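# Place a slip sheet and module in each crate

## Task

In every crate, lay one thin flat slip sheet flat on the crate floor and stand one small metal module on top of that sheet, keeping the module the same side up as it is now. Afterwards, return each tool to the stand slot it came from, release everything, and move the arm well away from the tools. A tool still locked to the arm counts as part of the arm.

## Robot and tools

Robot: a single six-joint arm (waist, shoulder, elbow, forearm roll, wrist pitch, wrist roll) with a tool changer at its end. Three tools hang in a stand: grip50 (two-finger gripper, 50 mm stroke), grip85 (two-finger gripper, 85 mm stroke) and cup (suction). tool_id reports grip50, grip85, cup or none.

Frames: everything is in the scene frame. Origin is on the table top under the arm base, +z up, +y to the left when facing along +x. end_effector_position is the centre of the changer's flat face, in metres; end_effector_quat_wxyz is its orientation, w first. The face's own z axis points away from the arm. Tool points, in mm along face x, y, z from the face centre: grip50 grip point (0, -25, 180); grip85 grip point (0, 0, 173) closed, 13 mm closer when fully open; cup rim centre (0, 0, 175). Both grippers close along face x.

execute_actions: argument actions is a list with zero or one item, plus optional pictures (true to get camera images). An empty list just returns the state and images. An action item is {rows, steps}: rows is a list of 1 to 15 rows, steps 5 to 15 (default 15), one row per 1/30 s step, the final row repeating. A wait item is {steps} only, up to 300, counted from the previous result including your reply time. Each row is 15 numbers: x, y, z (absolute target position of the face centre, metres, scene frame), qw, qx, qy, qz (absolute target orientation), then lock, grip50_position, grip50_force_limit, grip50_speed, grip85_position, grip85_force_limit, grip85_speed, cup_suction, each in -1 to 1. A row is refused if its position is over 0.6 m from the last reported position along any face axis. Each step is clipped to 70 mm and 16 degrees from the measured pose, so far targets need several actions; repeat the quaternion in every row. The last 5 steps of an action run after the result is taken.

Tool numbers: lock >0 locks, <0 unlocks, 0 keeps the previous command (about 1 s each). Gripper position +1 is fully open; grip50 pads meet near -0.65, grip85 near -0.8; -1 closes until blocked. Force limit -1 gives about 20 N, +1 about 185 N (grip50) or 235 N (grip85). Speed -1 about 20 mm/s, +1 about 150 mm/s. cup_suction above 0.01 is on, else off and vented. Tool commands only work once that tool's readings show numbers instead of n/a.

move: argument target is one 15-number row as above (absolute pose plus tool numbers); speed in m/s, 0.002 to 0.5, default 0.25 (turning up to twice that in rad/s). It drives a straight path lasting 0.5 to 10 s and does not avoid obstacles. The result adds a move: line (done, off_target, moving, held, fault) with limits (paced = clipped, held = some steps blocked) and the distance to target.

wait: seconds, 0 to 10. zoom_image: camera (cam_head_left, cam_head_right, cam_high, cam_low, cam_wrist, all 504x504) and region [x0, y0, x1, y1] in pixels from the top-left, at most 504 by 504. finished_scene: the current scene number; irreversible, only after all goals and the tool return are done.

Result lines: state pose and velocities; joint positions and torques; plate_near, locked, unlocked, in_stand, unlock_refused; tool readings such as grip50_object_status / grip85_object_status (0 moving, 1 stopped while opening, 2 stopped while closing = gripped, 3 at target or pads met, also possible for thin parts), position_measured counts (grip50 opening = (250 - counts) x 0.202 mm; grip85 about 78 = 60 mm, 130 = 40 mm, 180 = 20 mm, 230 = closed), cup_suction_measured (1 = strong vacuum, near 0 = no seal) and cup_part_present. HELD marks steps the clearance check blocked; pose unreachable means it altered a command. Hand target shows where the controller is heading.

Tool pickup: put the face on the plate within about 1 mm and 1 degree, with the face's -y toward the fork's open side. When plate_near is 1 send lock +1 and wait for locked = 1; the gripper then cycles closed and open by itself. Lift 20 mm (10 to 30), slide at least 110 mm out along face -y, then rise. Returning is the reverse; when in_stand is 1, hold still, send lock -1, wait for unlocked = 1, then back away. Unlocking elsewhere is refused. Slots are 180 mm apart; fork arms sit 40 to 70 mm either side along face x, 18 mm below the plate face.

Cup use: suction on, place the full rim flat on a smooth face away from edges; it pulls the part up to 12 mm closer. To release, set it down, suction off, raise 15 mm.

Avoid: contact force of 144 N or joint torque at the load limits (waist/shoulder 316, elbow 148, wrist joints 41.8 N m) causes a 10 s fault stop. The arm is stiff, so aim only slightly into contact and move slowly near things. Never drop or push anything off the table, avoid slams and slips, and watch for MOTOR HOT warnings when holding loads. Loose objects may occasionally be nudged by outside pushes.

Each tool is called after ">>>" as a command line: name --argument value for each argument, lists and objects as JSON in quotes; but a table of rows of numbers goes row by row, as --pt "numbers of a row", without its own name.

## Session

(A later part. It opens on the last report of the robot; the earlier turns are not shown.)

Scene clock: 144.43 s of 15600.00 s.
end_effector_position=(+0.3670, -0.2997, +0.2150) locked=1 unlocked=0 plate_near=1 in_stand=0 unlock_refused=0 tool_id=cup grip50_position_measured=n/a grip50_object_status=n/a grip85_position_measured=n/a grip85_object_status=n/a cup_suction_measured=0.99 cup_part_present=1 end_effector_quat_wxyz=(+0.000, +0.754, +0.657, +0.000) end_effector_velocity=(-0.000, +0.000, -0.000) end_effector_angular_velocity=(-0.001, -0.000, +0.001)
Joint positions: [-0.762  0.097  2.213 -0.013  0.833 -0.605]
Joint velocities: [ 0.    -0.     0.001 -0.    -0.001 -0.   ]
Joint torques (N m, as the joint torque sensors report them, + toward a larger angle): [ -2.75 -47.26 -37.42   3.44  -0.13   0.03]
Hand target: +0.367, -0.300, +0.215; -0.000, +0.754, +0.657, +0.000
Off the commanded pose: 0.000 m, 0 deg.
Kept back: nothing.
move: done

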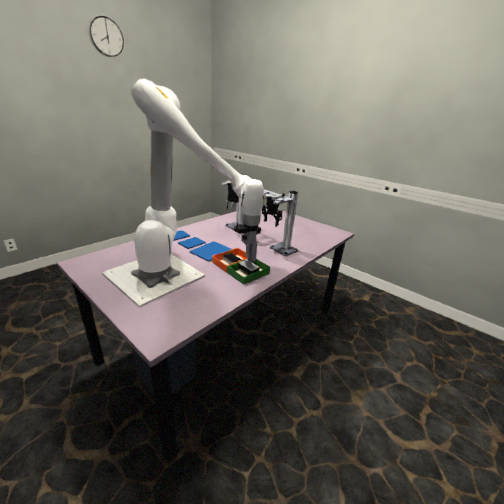

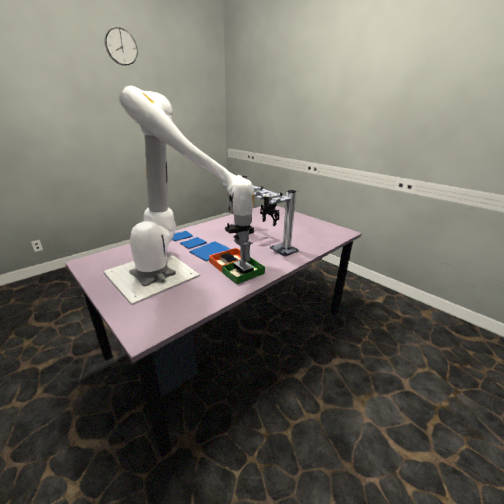

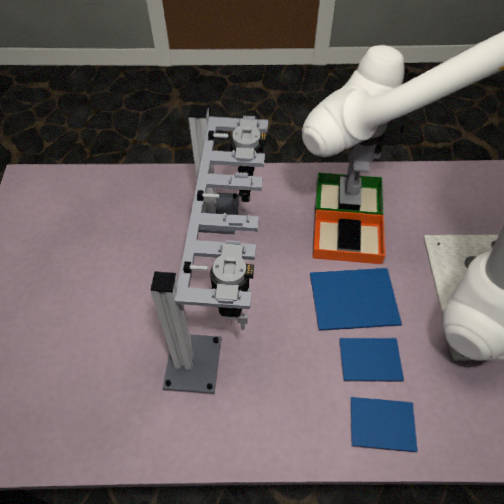

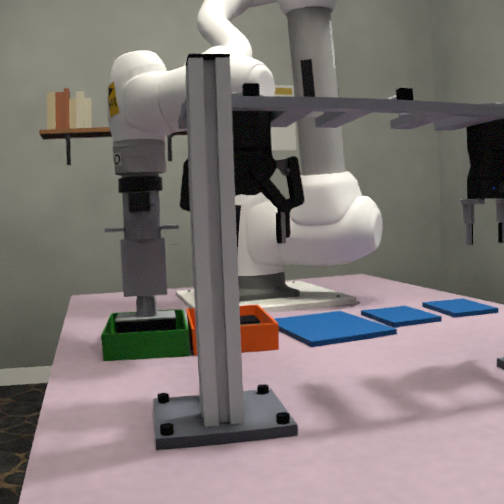

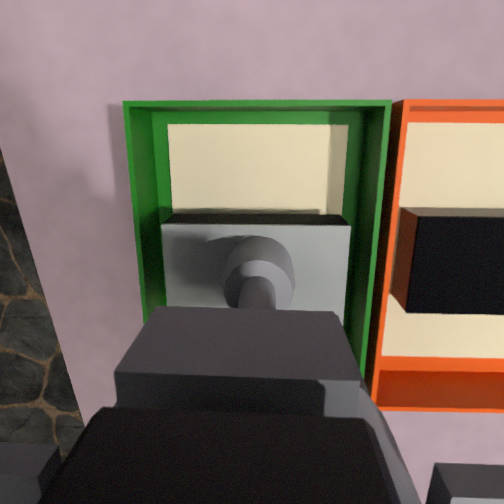

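>>> move --target '[0.3669,-0.3007,0.1998,0,0.7536,0.6574,0,0,1,0,0,1,0,0,1]' --speed 0.03

>>> execute_actions --actions '[{"rows":[[0.3669,-0.3007,0.199,0,0.7536,0.6574,0,0,1,0,0,1,0,0,1],[0.3669,-0.3007,0.199,0,0.7536,0.6574,0,0,1,0,0,1,0,0,1],[0.3669,-0.3007,0.199,0,0.7536,0.6574,0,0,1,0,0,1,0,0,1],[0.3669,-0.3007,0.199,0,0.7536,0.6574,0,0,1,0,0,1,0,0,1],[0.3669,-0.3007,0.199,0,0.7536,0.6574,0,0,1,0,0,1,0,0,1],[0.3669,-0.3007,0.199,0,0.7536,0.6574,0,0,1,0,0,1,0,0,0]],"steps":12}]'

>>> move --target '[0.3669,-0.3007,0.26,0,0.7536,0.6574,0,0,1,0,0,1,0,0,0]' --speed 0.15

Scene clock: 145.57 s of 15600.00 s.
end_effector_position=(+0.3669, -0.3007, +0.1998) locked=1 unlocked=0 plate_near=1 in_stand=0 unlock_refused=0 tool_id=cup grip50_position_measured=n/a grip50_object_status=n/a grip85_position_measured=n/a grip85_object_status=n/a cup_suction_measured=0.99 cup_part_present=1 end_effector_quat_wxyz=(-0.000, +0.754, +0.657, +0.000) end_effector_velocity=(+0.000, -0.000, -0.001) end_effector_angular_velocity=(-0.000, -0.000, -0.000)
Joint positions: [-0.764  0.119  2.225 -0.013  0.799 -0.606]
Joint velocities: [-0.     0.001  0.     0.    -0.002  0.   ]
Joint torques (N m, as the joint torque sensors report them, + toward a larger angle): [ -3.52 -48.65 -35.75   3.33  -0.02  -0.05]
Hand target: +0.367, -0.301, +0.200; -0.000, +0.754, +0.657, +0.000
Off the commanded pose: 0.000 m, 0 deg.
Kept back: nothing.
move: done

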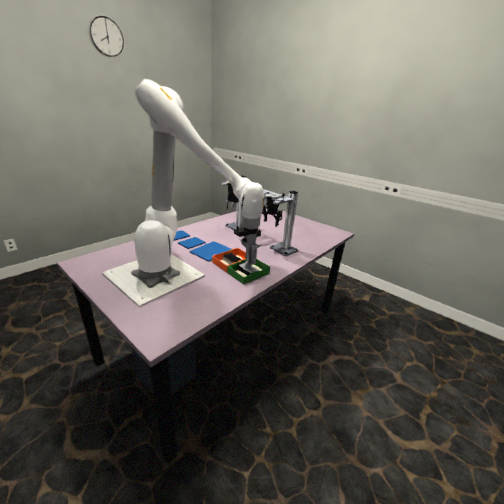

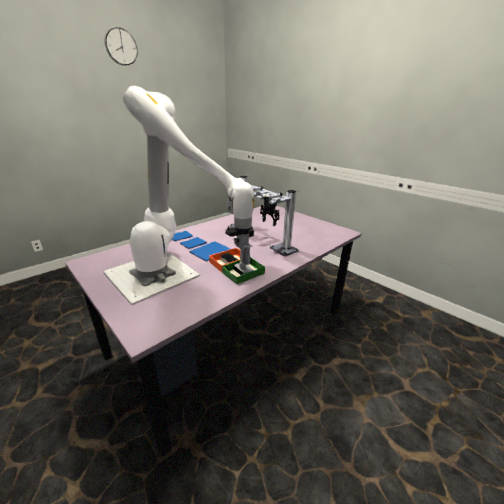

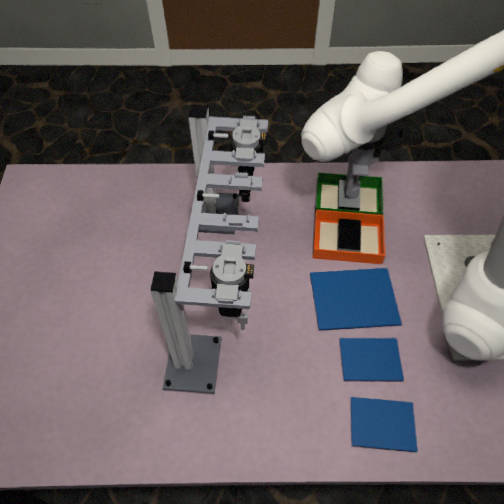

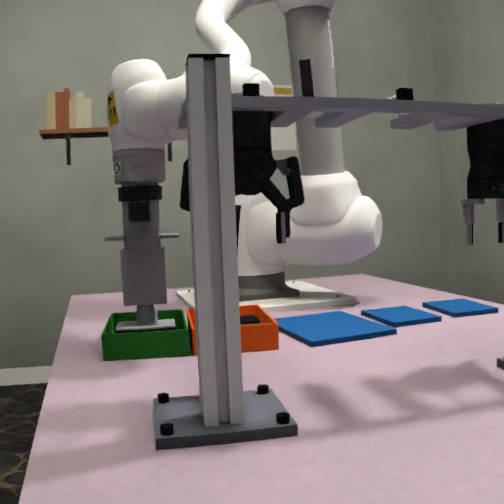

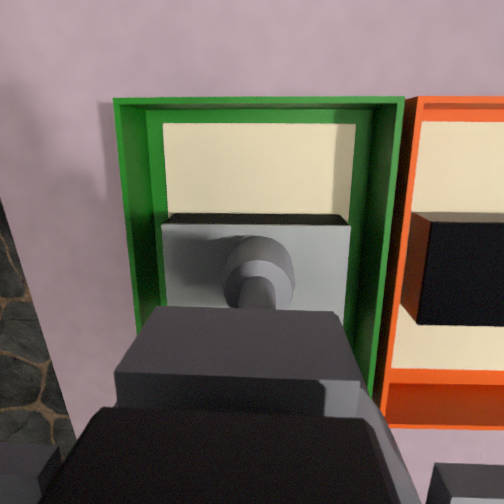

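Scene clock: 145.80 s of 15600.00 s.
end_effector_position=(+0.3669, -0.3007, +0.1990) locked=1 unlocked=0 plate_near=1 in_stand=0 unlock_refused=0 tool_id=cup grip50_position_measured=n/a grip50_object_status=n/a grip85_position_measured=n/a grip85_object_status=n/a cup_suction_measured=0.05 cup_part_present=0 end_effector_quat_wxyz=(-0.000, +0.754, +0.657, -0.000) end_effector_velocity=(+0.000, -0.000, -0.001) end_effector_angular_velocity=(+0.000, +0.001, +0.000)
Joint positions: [-0.764  0.12   2.225 -0.013  0.798 -0.606]
Joint velocities: [-0.     0.002 -0.    -0.001 -0.001 -0.   ]
Joint torques (N m, as the joint torque sensors report them, + toward a larger angle): [ -2.69 -46.57 -36.34   3.44  -0.2    0.07]
Steps of this call (steps 1 to 7: the first 7 steps of this action). Readings (end_effector_position | what the end effector reports):
1: (+0.3669, -0.3007, +0.1998) | locked=1 unlocked=0 plate_near=1 in_stand=0 unlock_refused=0 tool_id=cup grip50_position_measured=n/a grip50_object_status=n/a grip85_position_measured=n/a grip85_object_status=n/a cup_suction_measured=0.99 cup_part_present=1
2: (+0.3669, -0.3007, +0.1995) | locked=1 unlocked=0 plate_near=1 in_stand=0 unlock_refused=0 tool_id=cup grip50_position_measured=n/a grip50_object_status=n/a grip85_position_measured=n/a grip85_object_status=n/a cup_suction_measured=0.99 cup_part_present=1
4: (+0.3669, -0.3007, +0.1991) | locked=1 unlocked=0 plate_near=1 in_stand=0 unlock_refused=0 tool_id=cup grip50_position_measured=n/a grip50_object_status=n/a grip85_position_measured=n/a grip85_object_status=n/a cup_suction_measured=0.99 cup_part_present=1
7: the state above

Scene clock: 146.83 s of 15600.00 s.
end_effector_position=(+0.3669, -0.3008, +0.2600) locked=1 unlocked=0 plate_near=1 in_stand=0 unlock_refused=0 tool_id=cup grip50_position_measured=n/a grip50_object_status=n/a grip85_position_measured=n/a grip85_object_status=n/a cup_suction_measured=0.00 cup_part_present=0 end_effector_quat_wxyz=(-0.000, +0.754, +0.657, -0.000) end_effector_velocity=(+0.000, -0.000, +0.001) end_effector_angular_velocity=(-0.000, -0.000, +0.000)
Joint positions: [-0.763  0.041  2.17  -0.012  0.932 -0.607]
Joint velocities: [ 0.    -0.    -0.001 -0.     0.001 -0.   ]
Joint torques (N m, as the joint torque sensors report them, + toward a larger angle): [ -2.23 -43.19 -39.47   3.73   0.16   0.06]
Hand target: +0.367, -0.301, +0.260; +0.000, +0.754, +0.657, -0.000
Off your previous action's commanded pose: 0.000 m, 0 deg at its last step (step 5 of this call).
Off the commanded pose: 0.000 m, 0 deg.
Kept back: nothing.
move: done

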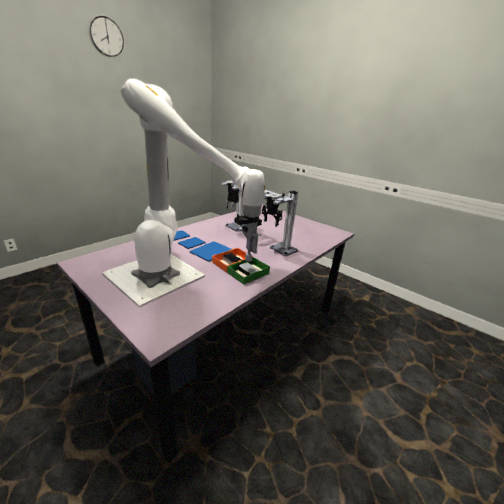

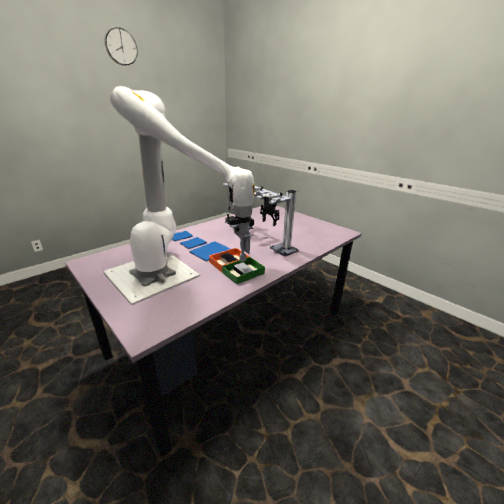

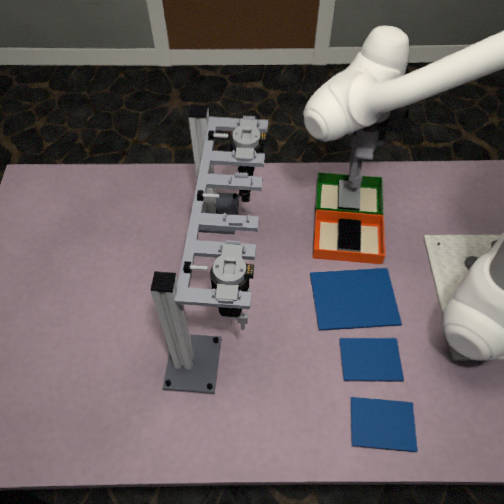

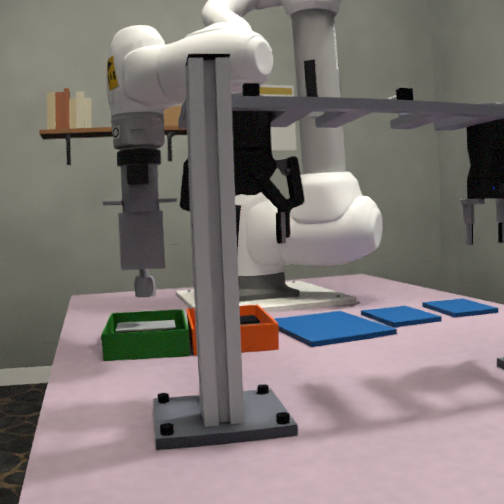

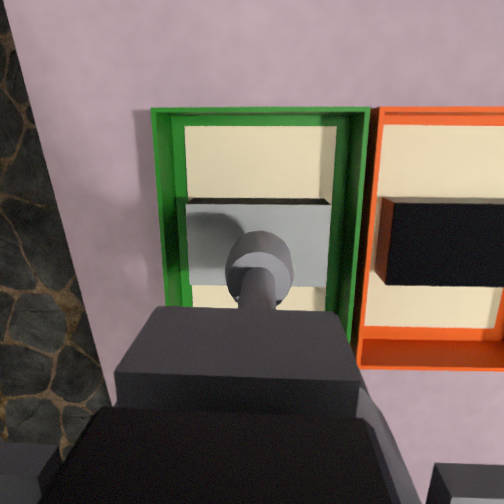

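>>> move --target '[0.555,-0.0125,0.381,0,0.7396,0.6730,0,0,1,0,0,1,0,0,0]' --speed 0.3

>>> move --target '[0.6824,-0.0245,0.381,0,0.7396,0.6730,0,0,1,0,0,1,0,0,0]' --speed 0.1

Scene clock: 148.90 s of 15600.00 s.
end_effector_position=(+0.5557, -0.0125, +0.3809) locked=1 unlocked=0 plate_near=1 in_stand=0 unlock_refused=0 tool_id=cup grip50_position_measured=n/a grip50_object_status=n/a grip85_position_measured=n/a grip85_object_status=n/a cup_suction_measured=0.00 cup_part_present=0 end_effector_quat_wxyz=(+0.000, +0.740, +0.673, +0.000) end_effector_velocity=(+0.000, +0.001, +0.001) end_effector_angular_velocity=(-0.000, -0.000, +0.000)
Joint positions: [-0.09   0.069  1.897 -0.008  1.182  0.02 ]
Joint velocities: [ 0.001 -0.    -0.001 -0.     0.001  0.001]
Joint torques (N m, as the joint torque sensors report them, + toward a larger angle): [ -2.39 -52.52 -46.95   4.35   0.01  -0.07]
Hand target: +0.556, -0.012, +0.381; +0.000, +0.740, +0.673, +0.000
Off the commanded pose: 0.001 m, 0 deg.
Kept back: nothing.
move: done

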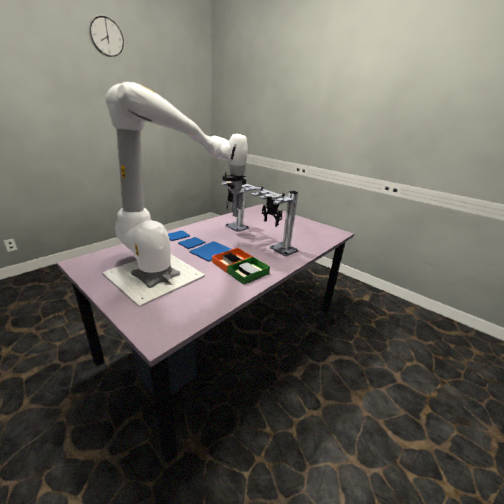

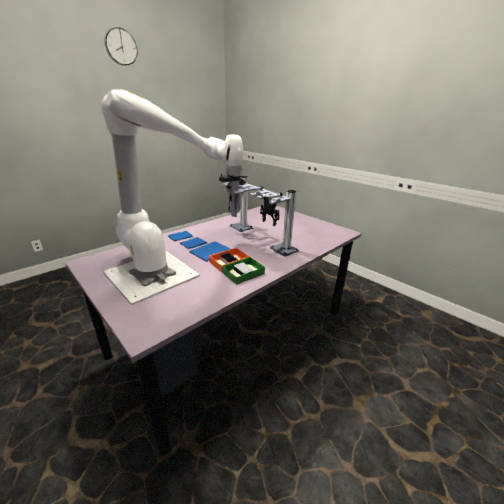

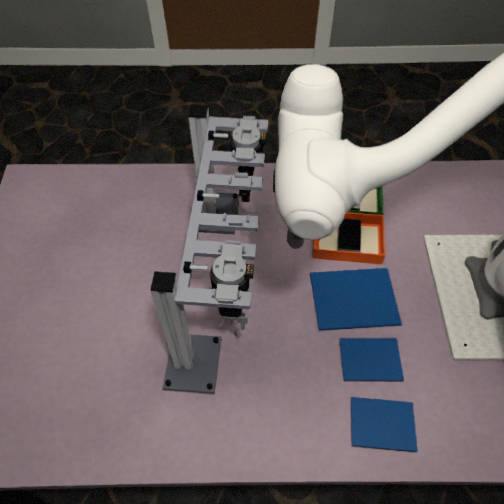

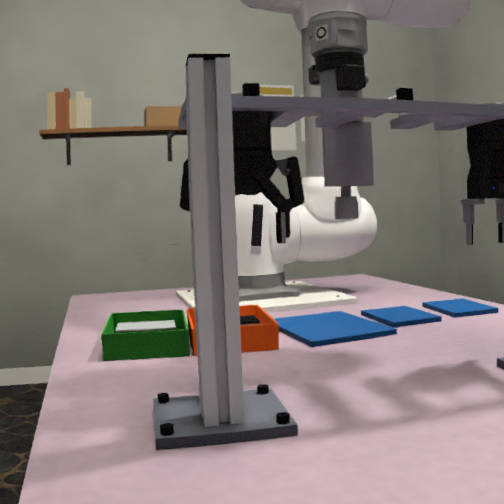

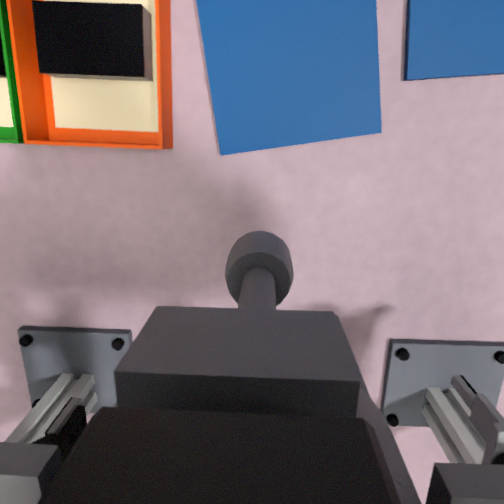

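Scene clock: 150.53 s of 15600.00 s.
end_effector_position=(+0.6823, -0.0247, +0.3808) locked=1 unlocked=0 plate_near=1 in_stand=0 unlock_refused=0 tool_id=cup grip50_position_measured=n/a grip50_object_status=n/a grip85_position_measured=n/a grip85_object_status=n/a cup_suction_measured=0.00 cup_part_present=0 end_effector_quat_wxyz=(+0.000, +0.740, +0.673, -0.000) end_effector_velocity=(+0.001, -0.000, +0.000) end_effector_angular_velocity=(+0.000, -0.000, +0.000)
Joint positions: [-0.094  0.265  1.664 -0.007  1.219  0.016]
Joint velocities: [-0.     0.    -0.001  0.     0.    -0.   ]
Joint torques (N m, as the joint torque sensors report them, + toward a larger angle): [ -3.62 -75.24 -45.78   4.32   0.09   0.02]
Hand target: +0.682, -0.025, +0.381; +0.000, +0.740, +0.673, -0.000
Off the commanded pose: 0.000 m, 0 deg.
Kept back: nothing.
move: done

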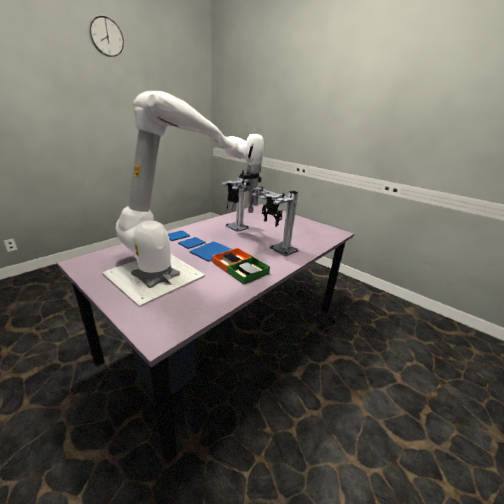

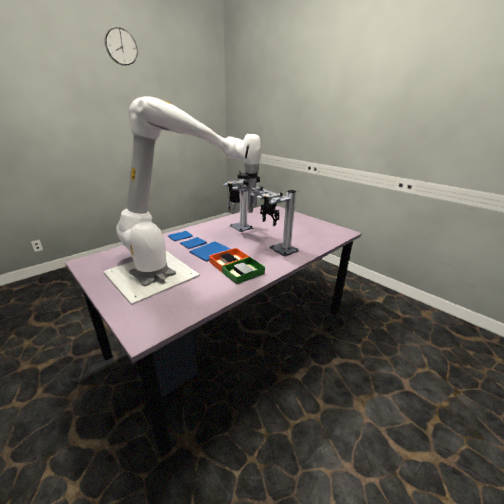

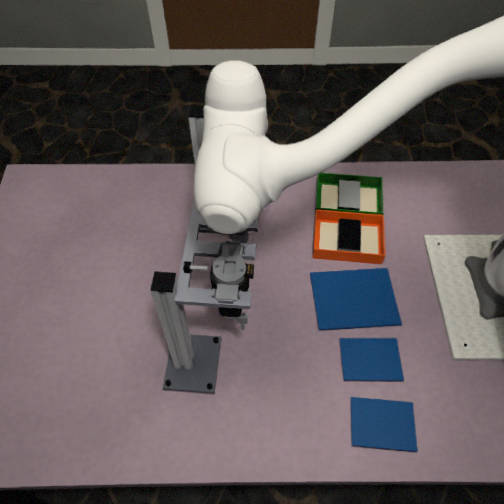

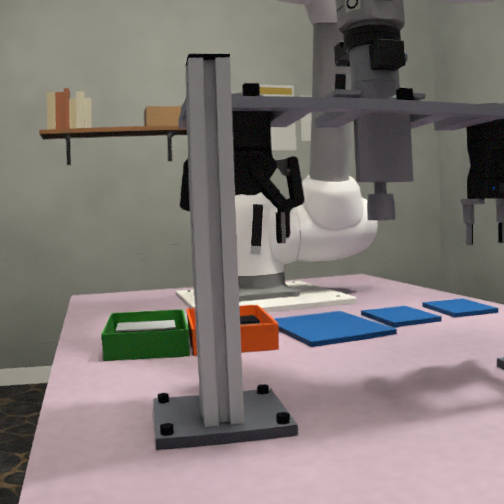

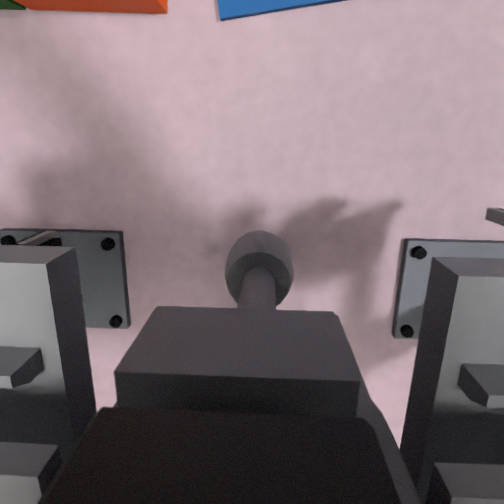

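>>> move --target '[0.6824,-0.0245,0.363,0,0.7396,0.6730,0,0,1,0,0,1,0,0,0]' --speed 0.03

Scene clock: 151.63 s of 15600.00 s.
end_effector_position=(+0.6824, -0.0245, +0.3630) locked=1 unlocked=0 plate_near=1 in_stand=1 unlock_refused=0 tool_id=cup grip50_position_measured=n/a grip50_object_status=n/a grip85_position_measured=n/a grip85_object_status=n/a cup_suction_measured=0.00 cup_part_present=0 end_effector_quat_wxyz=(+0.000, +0.740, +0.673, +0.000) end_effector_velocity=(-0.000, +0.000, -0.001) end_effector_angular_velocity=(+0.000, +0.001, -0.000)
Joint positions: [-0.094  0.275  1.684 -0.007  1.189  0.016]
Joint velocities: [ 0.     0.001  0.001  0.    -0.     0.   ]
Joint torques (N m, as the joint torque sensors report them, + toward a larger angle): [ -2.57 -75.94 -34.33   4.59   4.74   0.65]
Hand target: +0.682, -0.024, +0.363; -0.000, +0.740, +0.673, +0.000
Off the commanded pose: 0.000 m, 0 deg.
Kept back: nothing.
move: done

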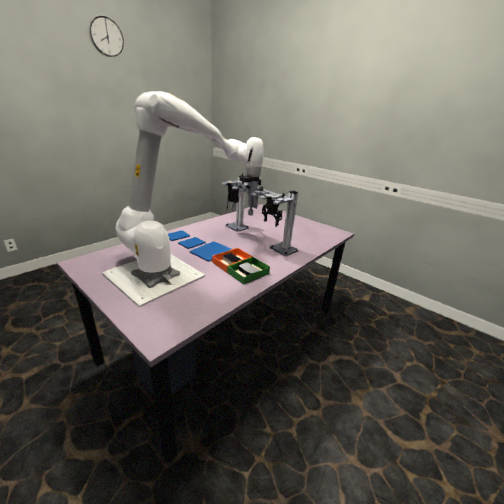

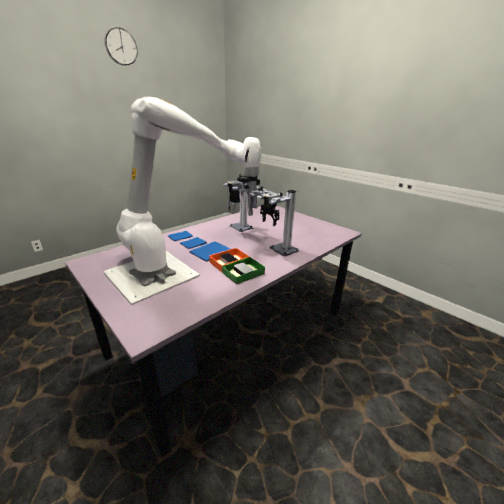

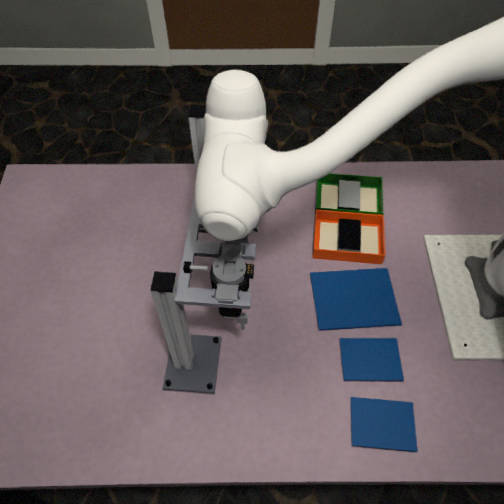

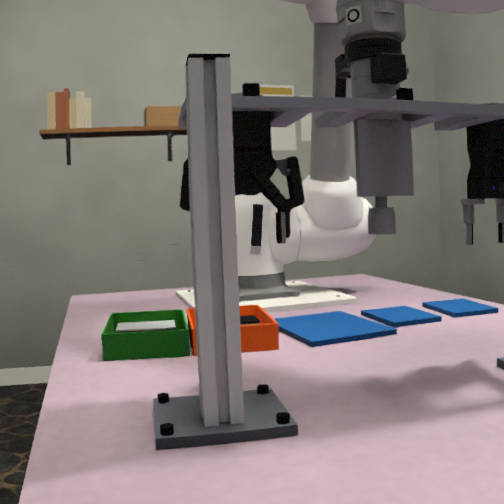

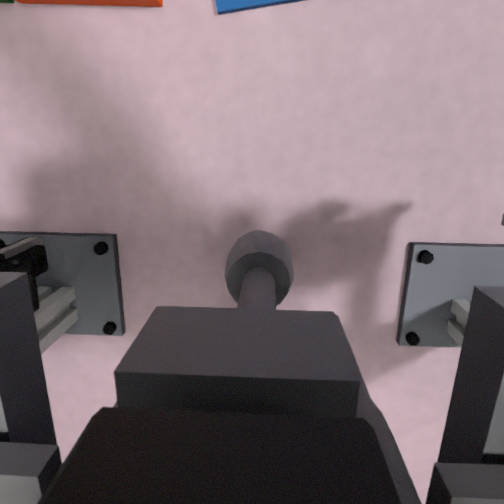

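>>> execute_actions --actions '[{"rows":[[0.6828,-0.0245,0.3628,0,0.7396,0.6730,0,0,1,0,0,1,0,0,0]],"steps":12}]'

>>> execute_actions --actions '[{"rows":[[0.6828,-0.0245,0.3628,0,0.7396,0.6730,0,0,1,0,0,1,0,0,0]],"steps":6}]'

Scene clock: 152.17 s of 15600.00 s.
end_effector_position=(+0.6827, -0.0245, +0.3627) locked=1 unlocked=0 plate_near=1 in_stand=1 unlock_refused=0 tool_id=cup grip50_position_measured=n/a grip50_object_status=n/a grip85_position_measured=n/a grip85_object_status=n/a cup_suction_measured=0.00 cup_part_present=0 end_effector_quat_wxyz=(-0.000, +0.740, +0.673, -0.000) end_effector_velocity=(+0.001, -0.000, +0.001) end_effector_angular_velocity=(-0.001, -0.001, +0.001)
Joint positions: [-0.094  0.276  1.684 -0.007  1.188  0.016]
Joint velocities: [ 0.     0.001 -0.003 -0.001  0.001 -0.001]
Joint torques (N m, as the joint torque sensors report them, + toward a larger angle): [ -2.67 -74.6  -44.51   4.29  -0.09  -0.12]
Steps of this call (steps 1 to 9: nothing new was sent; steps 10 to 16: the first 7 steps of this action). Readings (end_effector_position | what the end effector reports):
10: (+0.6824, -0.0245, +0.3630) | locked=1 unlocked=0 plate_near=1 in_stand=1 unlock_refused=0 tool_id=cup grip50_position_measured=n/a grip50_object_status=n/a grip85_position_measured=n/a grip85_object_status=n/a cup_suction_measured=0.00 cup_part_present=0
11: (+0.6824, -0.0245, +0.3628) | locked=1 unlocked=0 plate_near=1 in_stand=1 unlock_refused=0 tool_id=cup grip50_position_measured=n/a grip50_object_status=n/a grip85_position_measured=n/a grip85_object_status=n/a cup_suction_measured=0.00 cup_part_present=0
13: (+0.6826, -0.0245, +0.3627) | locked=1 unlocked=0 plate_near=1 in_stand=1 unlock_refused=0 tool_id=cup grip50_position_measured=n/a grip50_object_status=n/a grip85_position_measured=n/a grip85_object_status=n/a cup_suction_measured=0.00 cup_part_present=0
16: the state above

Scene clock: 152.37 s of 15600.00 s.
end_effector_position=(+0.6828, -0.0245, +0.3628) locked=1 unlocked=0 plate_near=1 in_stand=1 unlock_refused=0 tool_id=cup grip50_position_measured=n/a grip50_object_status=n/a grip85_position_measured=n/a grip85_object_status=n/a cup_suction_measured=0.00 cup_part_present=0 end_effector_quat_wxyz=(-0.000, +0.740, +0.673, -0.000) end_effector_velocity=(+0.000, +0.000, -0.001) end_effector_angular_velocity=(+0.000, +0.002, +0.001)
Joint positions: [-0.094  0.276  1.684 -0.008  1.188  0.016]
Joint velocities: [ 0.     0.001 -0.    -0.     0.001 -0.   ]
Joint torques (N m, as the joint torque sensors report them, + toward a larger angle): [ -3.2  -73.97 -46.16   4.36  -0.01  -0.12]
Off your previous action's commanded pose: 0.000 m, 0 deg at its last step (step 5 of this call).
Steps of this call (steps 1 to 5: the last 5 steps of your previous action; step 6: the first step of this action). Readings (end_effector_position | what the end effector reports):
6: the state above

>>> execute_actions --actions '[{"rows":[[0.6828,-0.0245,0.3624,0,0.7396,0.6730,0,0,1,0,0,1,0,0,0],[0.6828,-0.0245,0.3621,0,0.7396,0.6730,0,0,1,0,0,1,0,0,0],[0.6828,-0.0245,0.3618,0,0.7396,0.6730,0,0,1,0,0,1,0,0,0],[0.6828,-0.0245,0.3615,0,0.7396,0.6730,0,0,1,0,0,1,0,0,0]],"steps":15}]'

Scene clock: 152.87 s of 15600.00 s.
end_effector_position=(+0.6828, -0.0245, +0.3615) locked=1 unlocked=0 plate_near=1 in_stand=1 unlock_refused=0 tool_id=cup grip50_position_measured=n/a grip50_object_status=n/a grip85_position_measured=n/a grip85_object_status=n/a cup_suction_measured=0.00 cup_part_present=0 end_effector_quat_wxyz=(+0.000, +0.740, +0.673, +0.000) end_effector_velocity=(+0.000, -0.000, -0.000) end_effector_angular_velocity=(-0.000, -0.001, -0.000)
Joint positions: [-0.094  0.277  1.685 -0.008  1.186  0.016]
Joint velocities: [ 0.     0.     0.    -0.    -0.001  0.   ]
Joint torques (N m, as the joint torque sensors report them, + toward a larger angle): [ -2.49 -74.46 -46.27   4.22  -0.1    0.08]
Off your previous action's commanded pose: 0.000 m, 0 deg at its last step (step 5 of this call).
Steps of this call (steps 1 to 5: the last 5 steps of your previous action; steps 6 to 15: the first 10 steps of this action). Readings (end_effector_position | what the end effector reports):
6: (+0.6828, -0.0245, +0.3628) | locked=1 unlocked=0 plate_near=1 in_stand=1 unlock_refused=0 tool_id=cup grip50_position_measured=n/a grip50_object_status=n/a grip85_position_measured=n/a grip85_object_status=n/a cup_suction_measured=0.00 cup_part_present=0
7: (+0.6829, -0.0245, +0.3627) | locked=1 unlocked=0 plate_near=1 in_stand=1 unlock_refused=0 tool_id=cup grip50_position_measured=n/a grip50_object_status=n/a grip85_position_measured=n/a grip85_object_status=n/a cup_suction_measured=0.00 cup_part_present=0
9: (+0.6829, -0.0245, +0.3623) | locked=1 unlocked=0 plate_near=1 in_stand=1 unlock_refused=0 tool_id=cup grip50_position_measured=n/a grip50_object_status=n/a grip85_position_measured=n/a grip85_object_status=n/a cup_suction_measured=0.00 cup_part_present=0
13: (+0.6828, -0.0245, +0.3616) | locked=1 unlocked=0 plate_near=1 in_stand=1 unlock_refused=0 tool_id=cup grip50_position_measured=n/a grip50_object_status=n/a grip85_position_measured=n/a grip85_object_status=n/a cup_suction_measured=0.00 cup_part_present=0
15: the state above

>>> execute_actions --actions '[{"rows":[[0.6828,-0.0245,0.3612,0,0.7396,0.6730,0,-1,1,0,0,1,0,0,0]],"steps":15}]'

>>> execute_actions --actions '[{"rows":[[0.6828,-0.0245,0.3612,0,0.7396,0.6730,0,-1,1,0,0,1,0,0,0]],"steps":15}]'

Scene clock: 153.37 s of 15600.00 s.
end_effector_position=(+0.6828, -0.0245, +0.3612) locked=0 unlocked=0 plate_near=1 in_stand=1 unlock_refused=0 tool_id=none grip50_position_measured=n/a grip50_object_status=n/a grip85_position_measured=n/a grip85_object_status=n/a cup_suction_measured=n/a cup_part_present=n/a end_effector_quat_wxyz=(+0.000, +0.740, +0.673, -0.000) end_effector_velocity=(+0.000, -0.000, -0.000) end_effector_angular_velocity=(-0.000, +0.001, +0.000)
Joint positions: [-0.094  0.277  1.686 -0.008  1.186  0.016]
Joint velocities: [ 0.     0.001 -0.    -0.     0.    -0.   ]
Joint torques (N m, as the joint torque sensors report them, + toward a larger angle): [ -5.41 -72.89 -45.43   4.41   0.1   -0.12]
Off your previous action's commanded pose: 0.000 m, 0 deg at its last step (step 5 of this call).
Steps of this call (steps 1 to 5: the last 5 steps of your previous action; steps 6 to 15: the first 10 steps of this action). Readings (end_effector_position | what the end effector reports):
6: (+0.6828, -0.0245, +0.3614) | locked=1 unlocked=0 plate_near=1 in_stand=1 unlock_refused=0 tool_id=cup grip50_position_measured=n/a grip50_object_status=n/a grip85_position_measured=n/a grip85_object_status=n/a cup_suction_measured=0.00 cup_part_present=0
7: (+0.6828, -0.0245, +0.3613) | locked=1 unlocked=0 plate_near=1 in_stand=1 unlock_refused=0 tool_id=cup grip50_position_measured=n/a grip50_object_status=n/a grip85_position_measured=n/a grip85_object_status=n/a cup_suction_measured=0.00 cup_part_present=0
9: (+0.6828, -0.0245, +0.3612) | locked=1 unlocked=0 plate_near=1 in_stand=1 unlock_refused=0 tool_id=cup grip50_position_measured=n/a grip50_object_status=n/a grip85_position_measured=n/a grip85_object_status=n/a cup_suction_measured=0.00 cup_part_present=0
13: (+0.6828, -0.0245, +0.3612) | locked=0 unlocked=0 plate_near=1 in_stand=1 unlock_refused=0 tool_id=none grip50_position_measured=n/a grip50_object_status=n/a grip85_position_measured=n/a grip85_object_status=n/a cup_suction_measured=n/a cup_part_present=n/a
15: the state above

Scene clock: 153.87 s of 15600.00 s.
end_effector_position=(+0.6828, -0.0245, +0.3612) locked=0 unlocked=1 plate_near=0 in_stand=1 unlock_refused=0 tool_id=none grip50_position_measured=n/a grip50_object_status=n/a grip85_position_measured=n/a grip85_object_status=n/a cup_suction_measured=n/a cup_part_present=n/a end_effector_quat_wxyz=(+0.000, +0.740, +0.673, -0.000) end_effector_velocity=(-0.000, -0.000, +0.000) end_effector_angular_velocity=(+0.000, +0.001, -0.000)
Joint positions: [-0.094  0.277  1.686 -0.008  1.186  0.016]
Joint velocities: [-0.    -0.     0.     0.     0.001  0.   ]
Joint torques (N m, as the joint torque sensors report them, + toward a larger angle): [ -3.24 -68.83 -41.72   4.25  -0.07   0.04]
Off your previous action's commanded pose: 0.000 m, 0 deg at its last step (step 5 of this call).
Steps of this call (steps 1 to 5: the last 5 steps of your previous action; steps 6 to 15: the first 10 steps of this action). Readings (end_effector_position | what the end effector reports):
6: (+0.6828, -0.0245, +0.3612) | locked=0 unlocked=0 plate_near=0 in_stand=1 unlock_refused=0 tool_id=none grip50_position_measured=n/a grip50_object_status=n/a grip85_position_measured=n/a grip85_object_status=n/a cup_suction_measured=n/a cup_part_present=n/a
7: (+0.6828, -0.0245, +0.3612) | locked=0 unlocked=0 plate_near=0 in_stand=1 unlock_refused=0 tool_id=none grip50_position_measured=n/a grip50_object_status=n/a grip85_position_measured=n/a grip85_object_status=n/a cup_suction_measured=n/a cup_part_present=n/a
9: (+0.6828, -0.0245, +0.3612) | locked=0 unlocked=0 plate_near=0 in_stand=1 unlock_refused=0 tool_id=none grip50_position_measured=n/a grip50_object_status=n/a grip85_position_measured=n/a grip85_object_status=n/a cup_suction_measured=n/a cup_part_present=n/a
13: (+0.6828, -0.0245, +0.3612) | locked=0 unlocked=0 plate_near=0 in_stand=1 unlock_refused=0 tool_id=none grip50_position_measured=n/a grip50_object_status=n/a grip85_position_measured=n/a grip85_object_status=n/a cup_suction_measured=n/a cup_part_present=n/a
15: the state above

>>> move --target '[0.6828,-0.0245,0.41,0,0.7396,0.6730,0,0,1,0,0,1,0,0,0]' --speed 0.1

>>> move --target '[0.35,-0.05,0.5,0,0.7396,0.6730,0,0,1,0,0,1,0,0,0]' --speed 0.35

Scene clock: 155.10 s of 15600.00 s.
end_effector_position=(+0.6829, -0.0245, +0.4100) locked=0 unlocked=1 plate_near=0 in_stand=0 unlock_refused=0 tool_id=none grip50_position_measured=n/a grip50_object_status=n/a grip85_position_measured=n/a grip85_object_status=n/a cup_suction_measured=n/a cup_part_present=n/a end_effector_quat_wxyz=(-0.000, +0.740, +0.673, -0.000) end_effector_velocity=(+0.000, +0.000, -0.000) end_effector_angular_velocity=(+0.000, +0.001, +0.000)
Joint positions: [-0.093  0.25   1.627 -0.007  1.27   0.016]
Joint velocities: [ 0.     0.001 -0.001  0.     0.002  0.   ]
Joint torques (N m, as the joint torque sensors report them, + toward a larger angle): [ -3.5  -67.21 -43.14   4.42   0.1    0.01]
Hand target: +0.683, -0.025, +0.410; +0.000, +0.740, +0.673, -0.000
Off your previous action's commanded pose: 0.000 m, 0 deg at its last step (step 5 of this call).
Off the commanded pose: 0.000 m, 0 deg.
Kept back: nothing.
move: done

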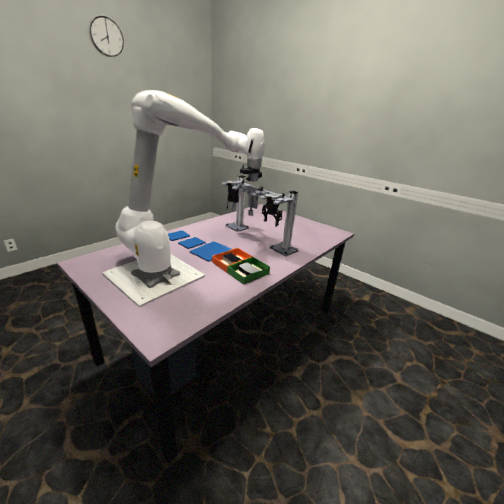

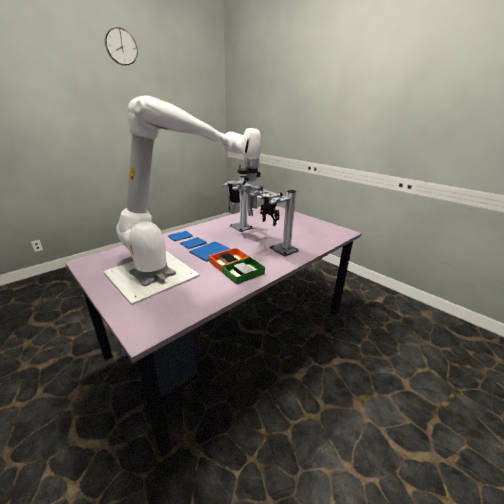

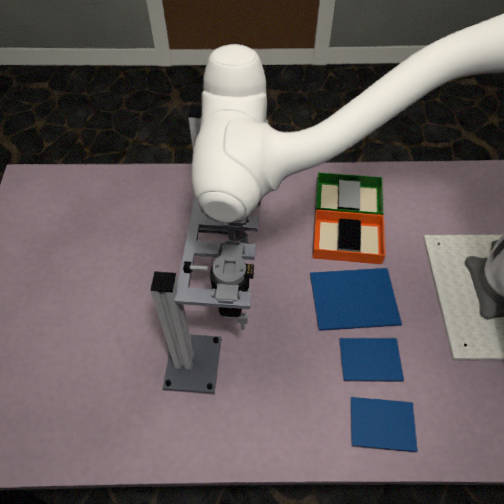

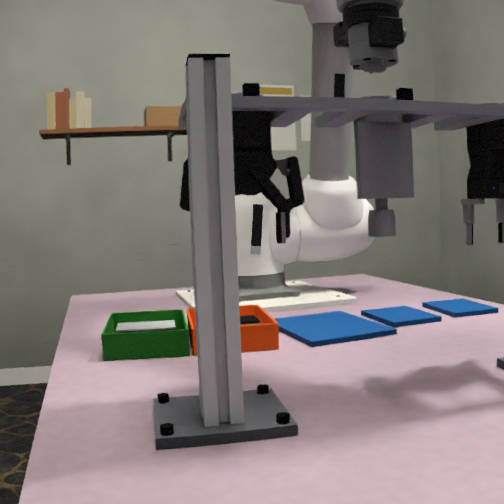

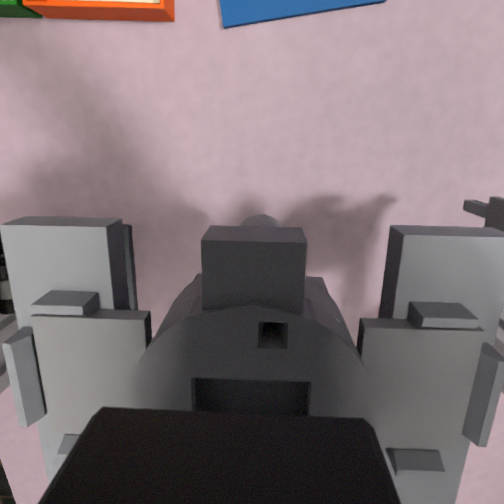

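Scene clock: 156.60 s of 15600.00 s.
end_effector_position=(+0.3500, -0.0498, +0.5005) locked=0 unlocked=1 plate_near=0 in_stand=0 unlock_refused=0 tool_id=none grip50_position_measured=n/a grip50_object_status=n/a grip85_position_measured=n/a grip85_object_status=n/a cup_suction_measured=n/a cup_part_present=n/a end_effector_quat_wxyz=(-0.000, +0.740, +0.673, -0.000) end_effector_velocity=(-0.001, +0.000, +0.000) end_effector_angular_velocity=(+0.002, +0.000, -0.000)
Joint positions: [-0.236 -0.327  2.01  -0.008  1.465 -0.128]
Joint velocities: [-0.001 -0.001  0.     0.002  0.001 -0.001]
Joint torques (N m, as the joint torque sensors report them, + toward a larger angle): [ -3.05  -8.35 -44.57   4.4   -0.01   0.1 ]
Hand target: +0.350, -0.050, +0.501; -0.000, +0.740, +0.673, -0.000
Off the commanded pose: 0.001 m, 0 deg.
Kept back: nothing.
move: done

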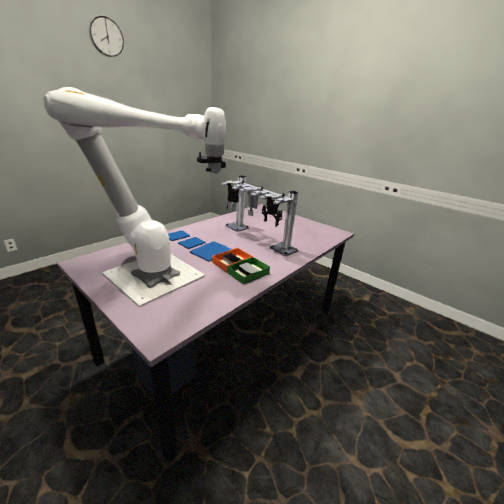

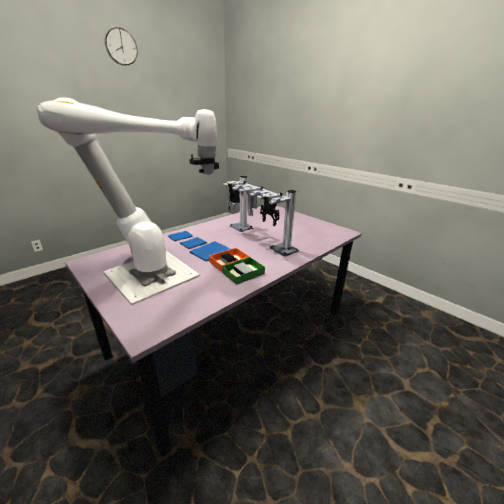

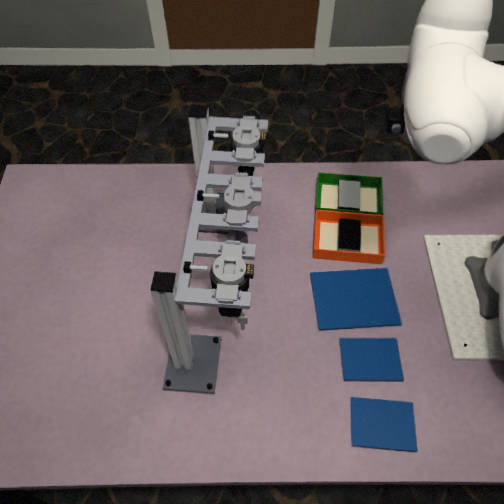

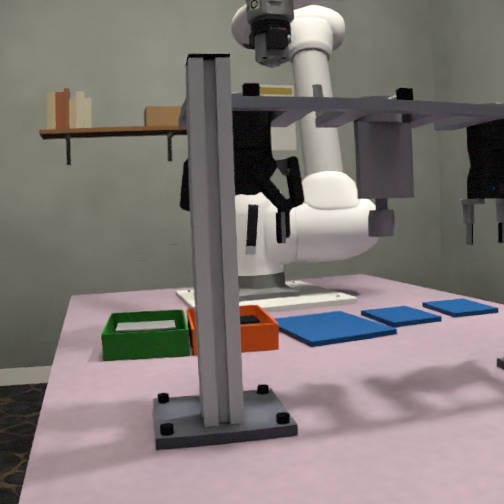

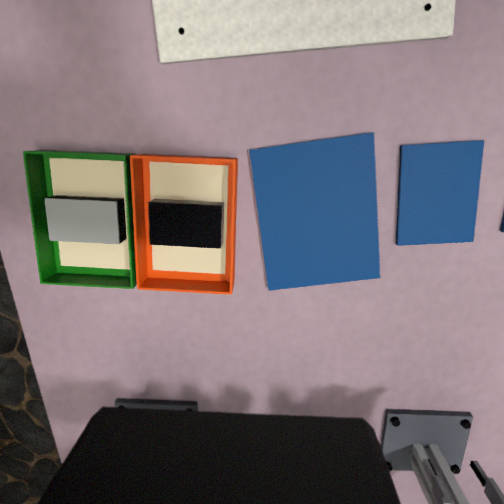

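>>> zoom_image --camera "cam_wrist" --region '[10,130,260,310]'

Region (10, 130, 260, 310) of cam_wrist's 504x504 image, scaled by 2.016, with more detail than that image has; it fills the top 363 rows of this view, and the rest is white.

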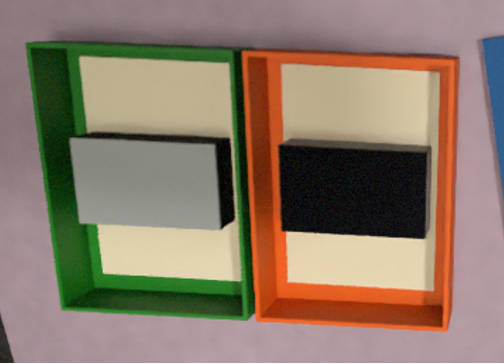

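All in place.

>>> finished_scene --scene 1

The scene is finished: the task was done.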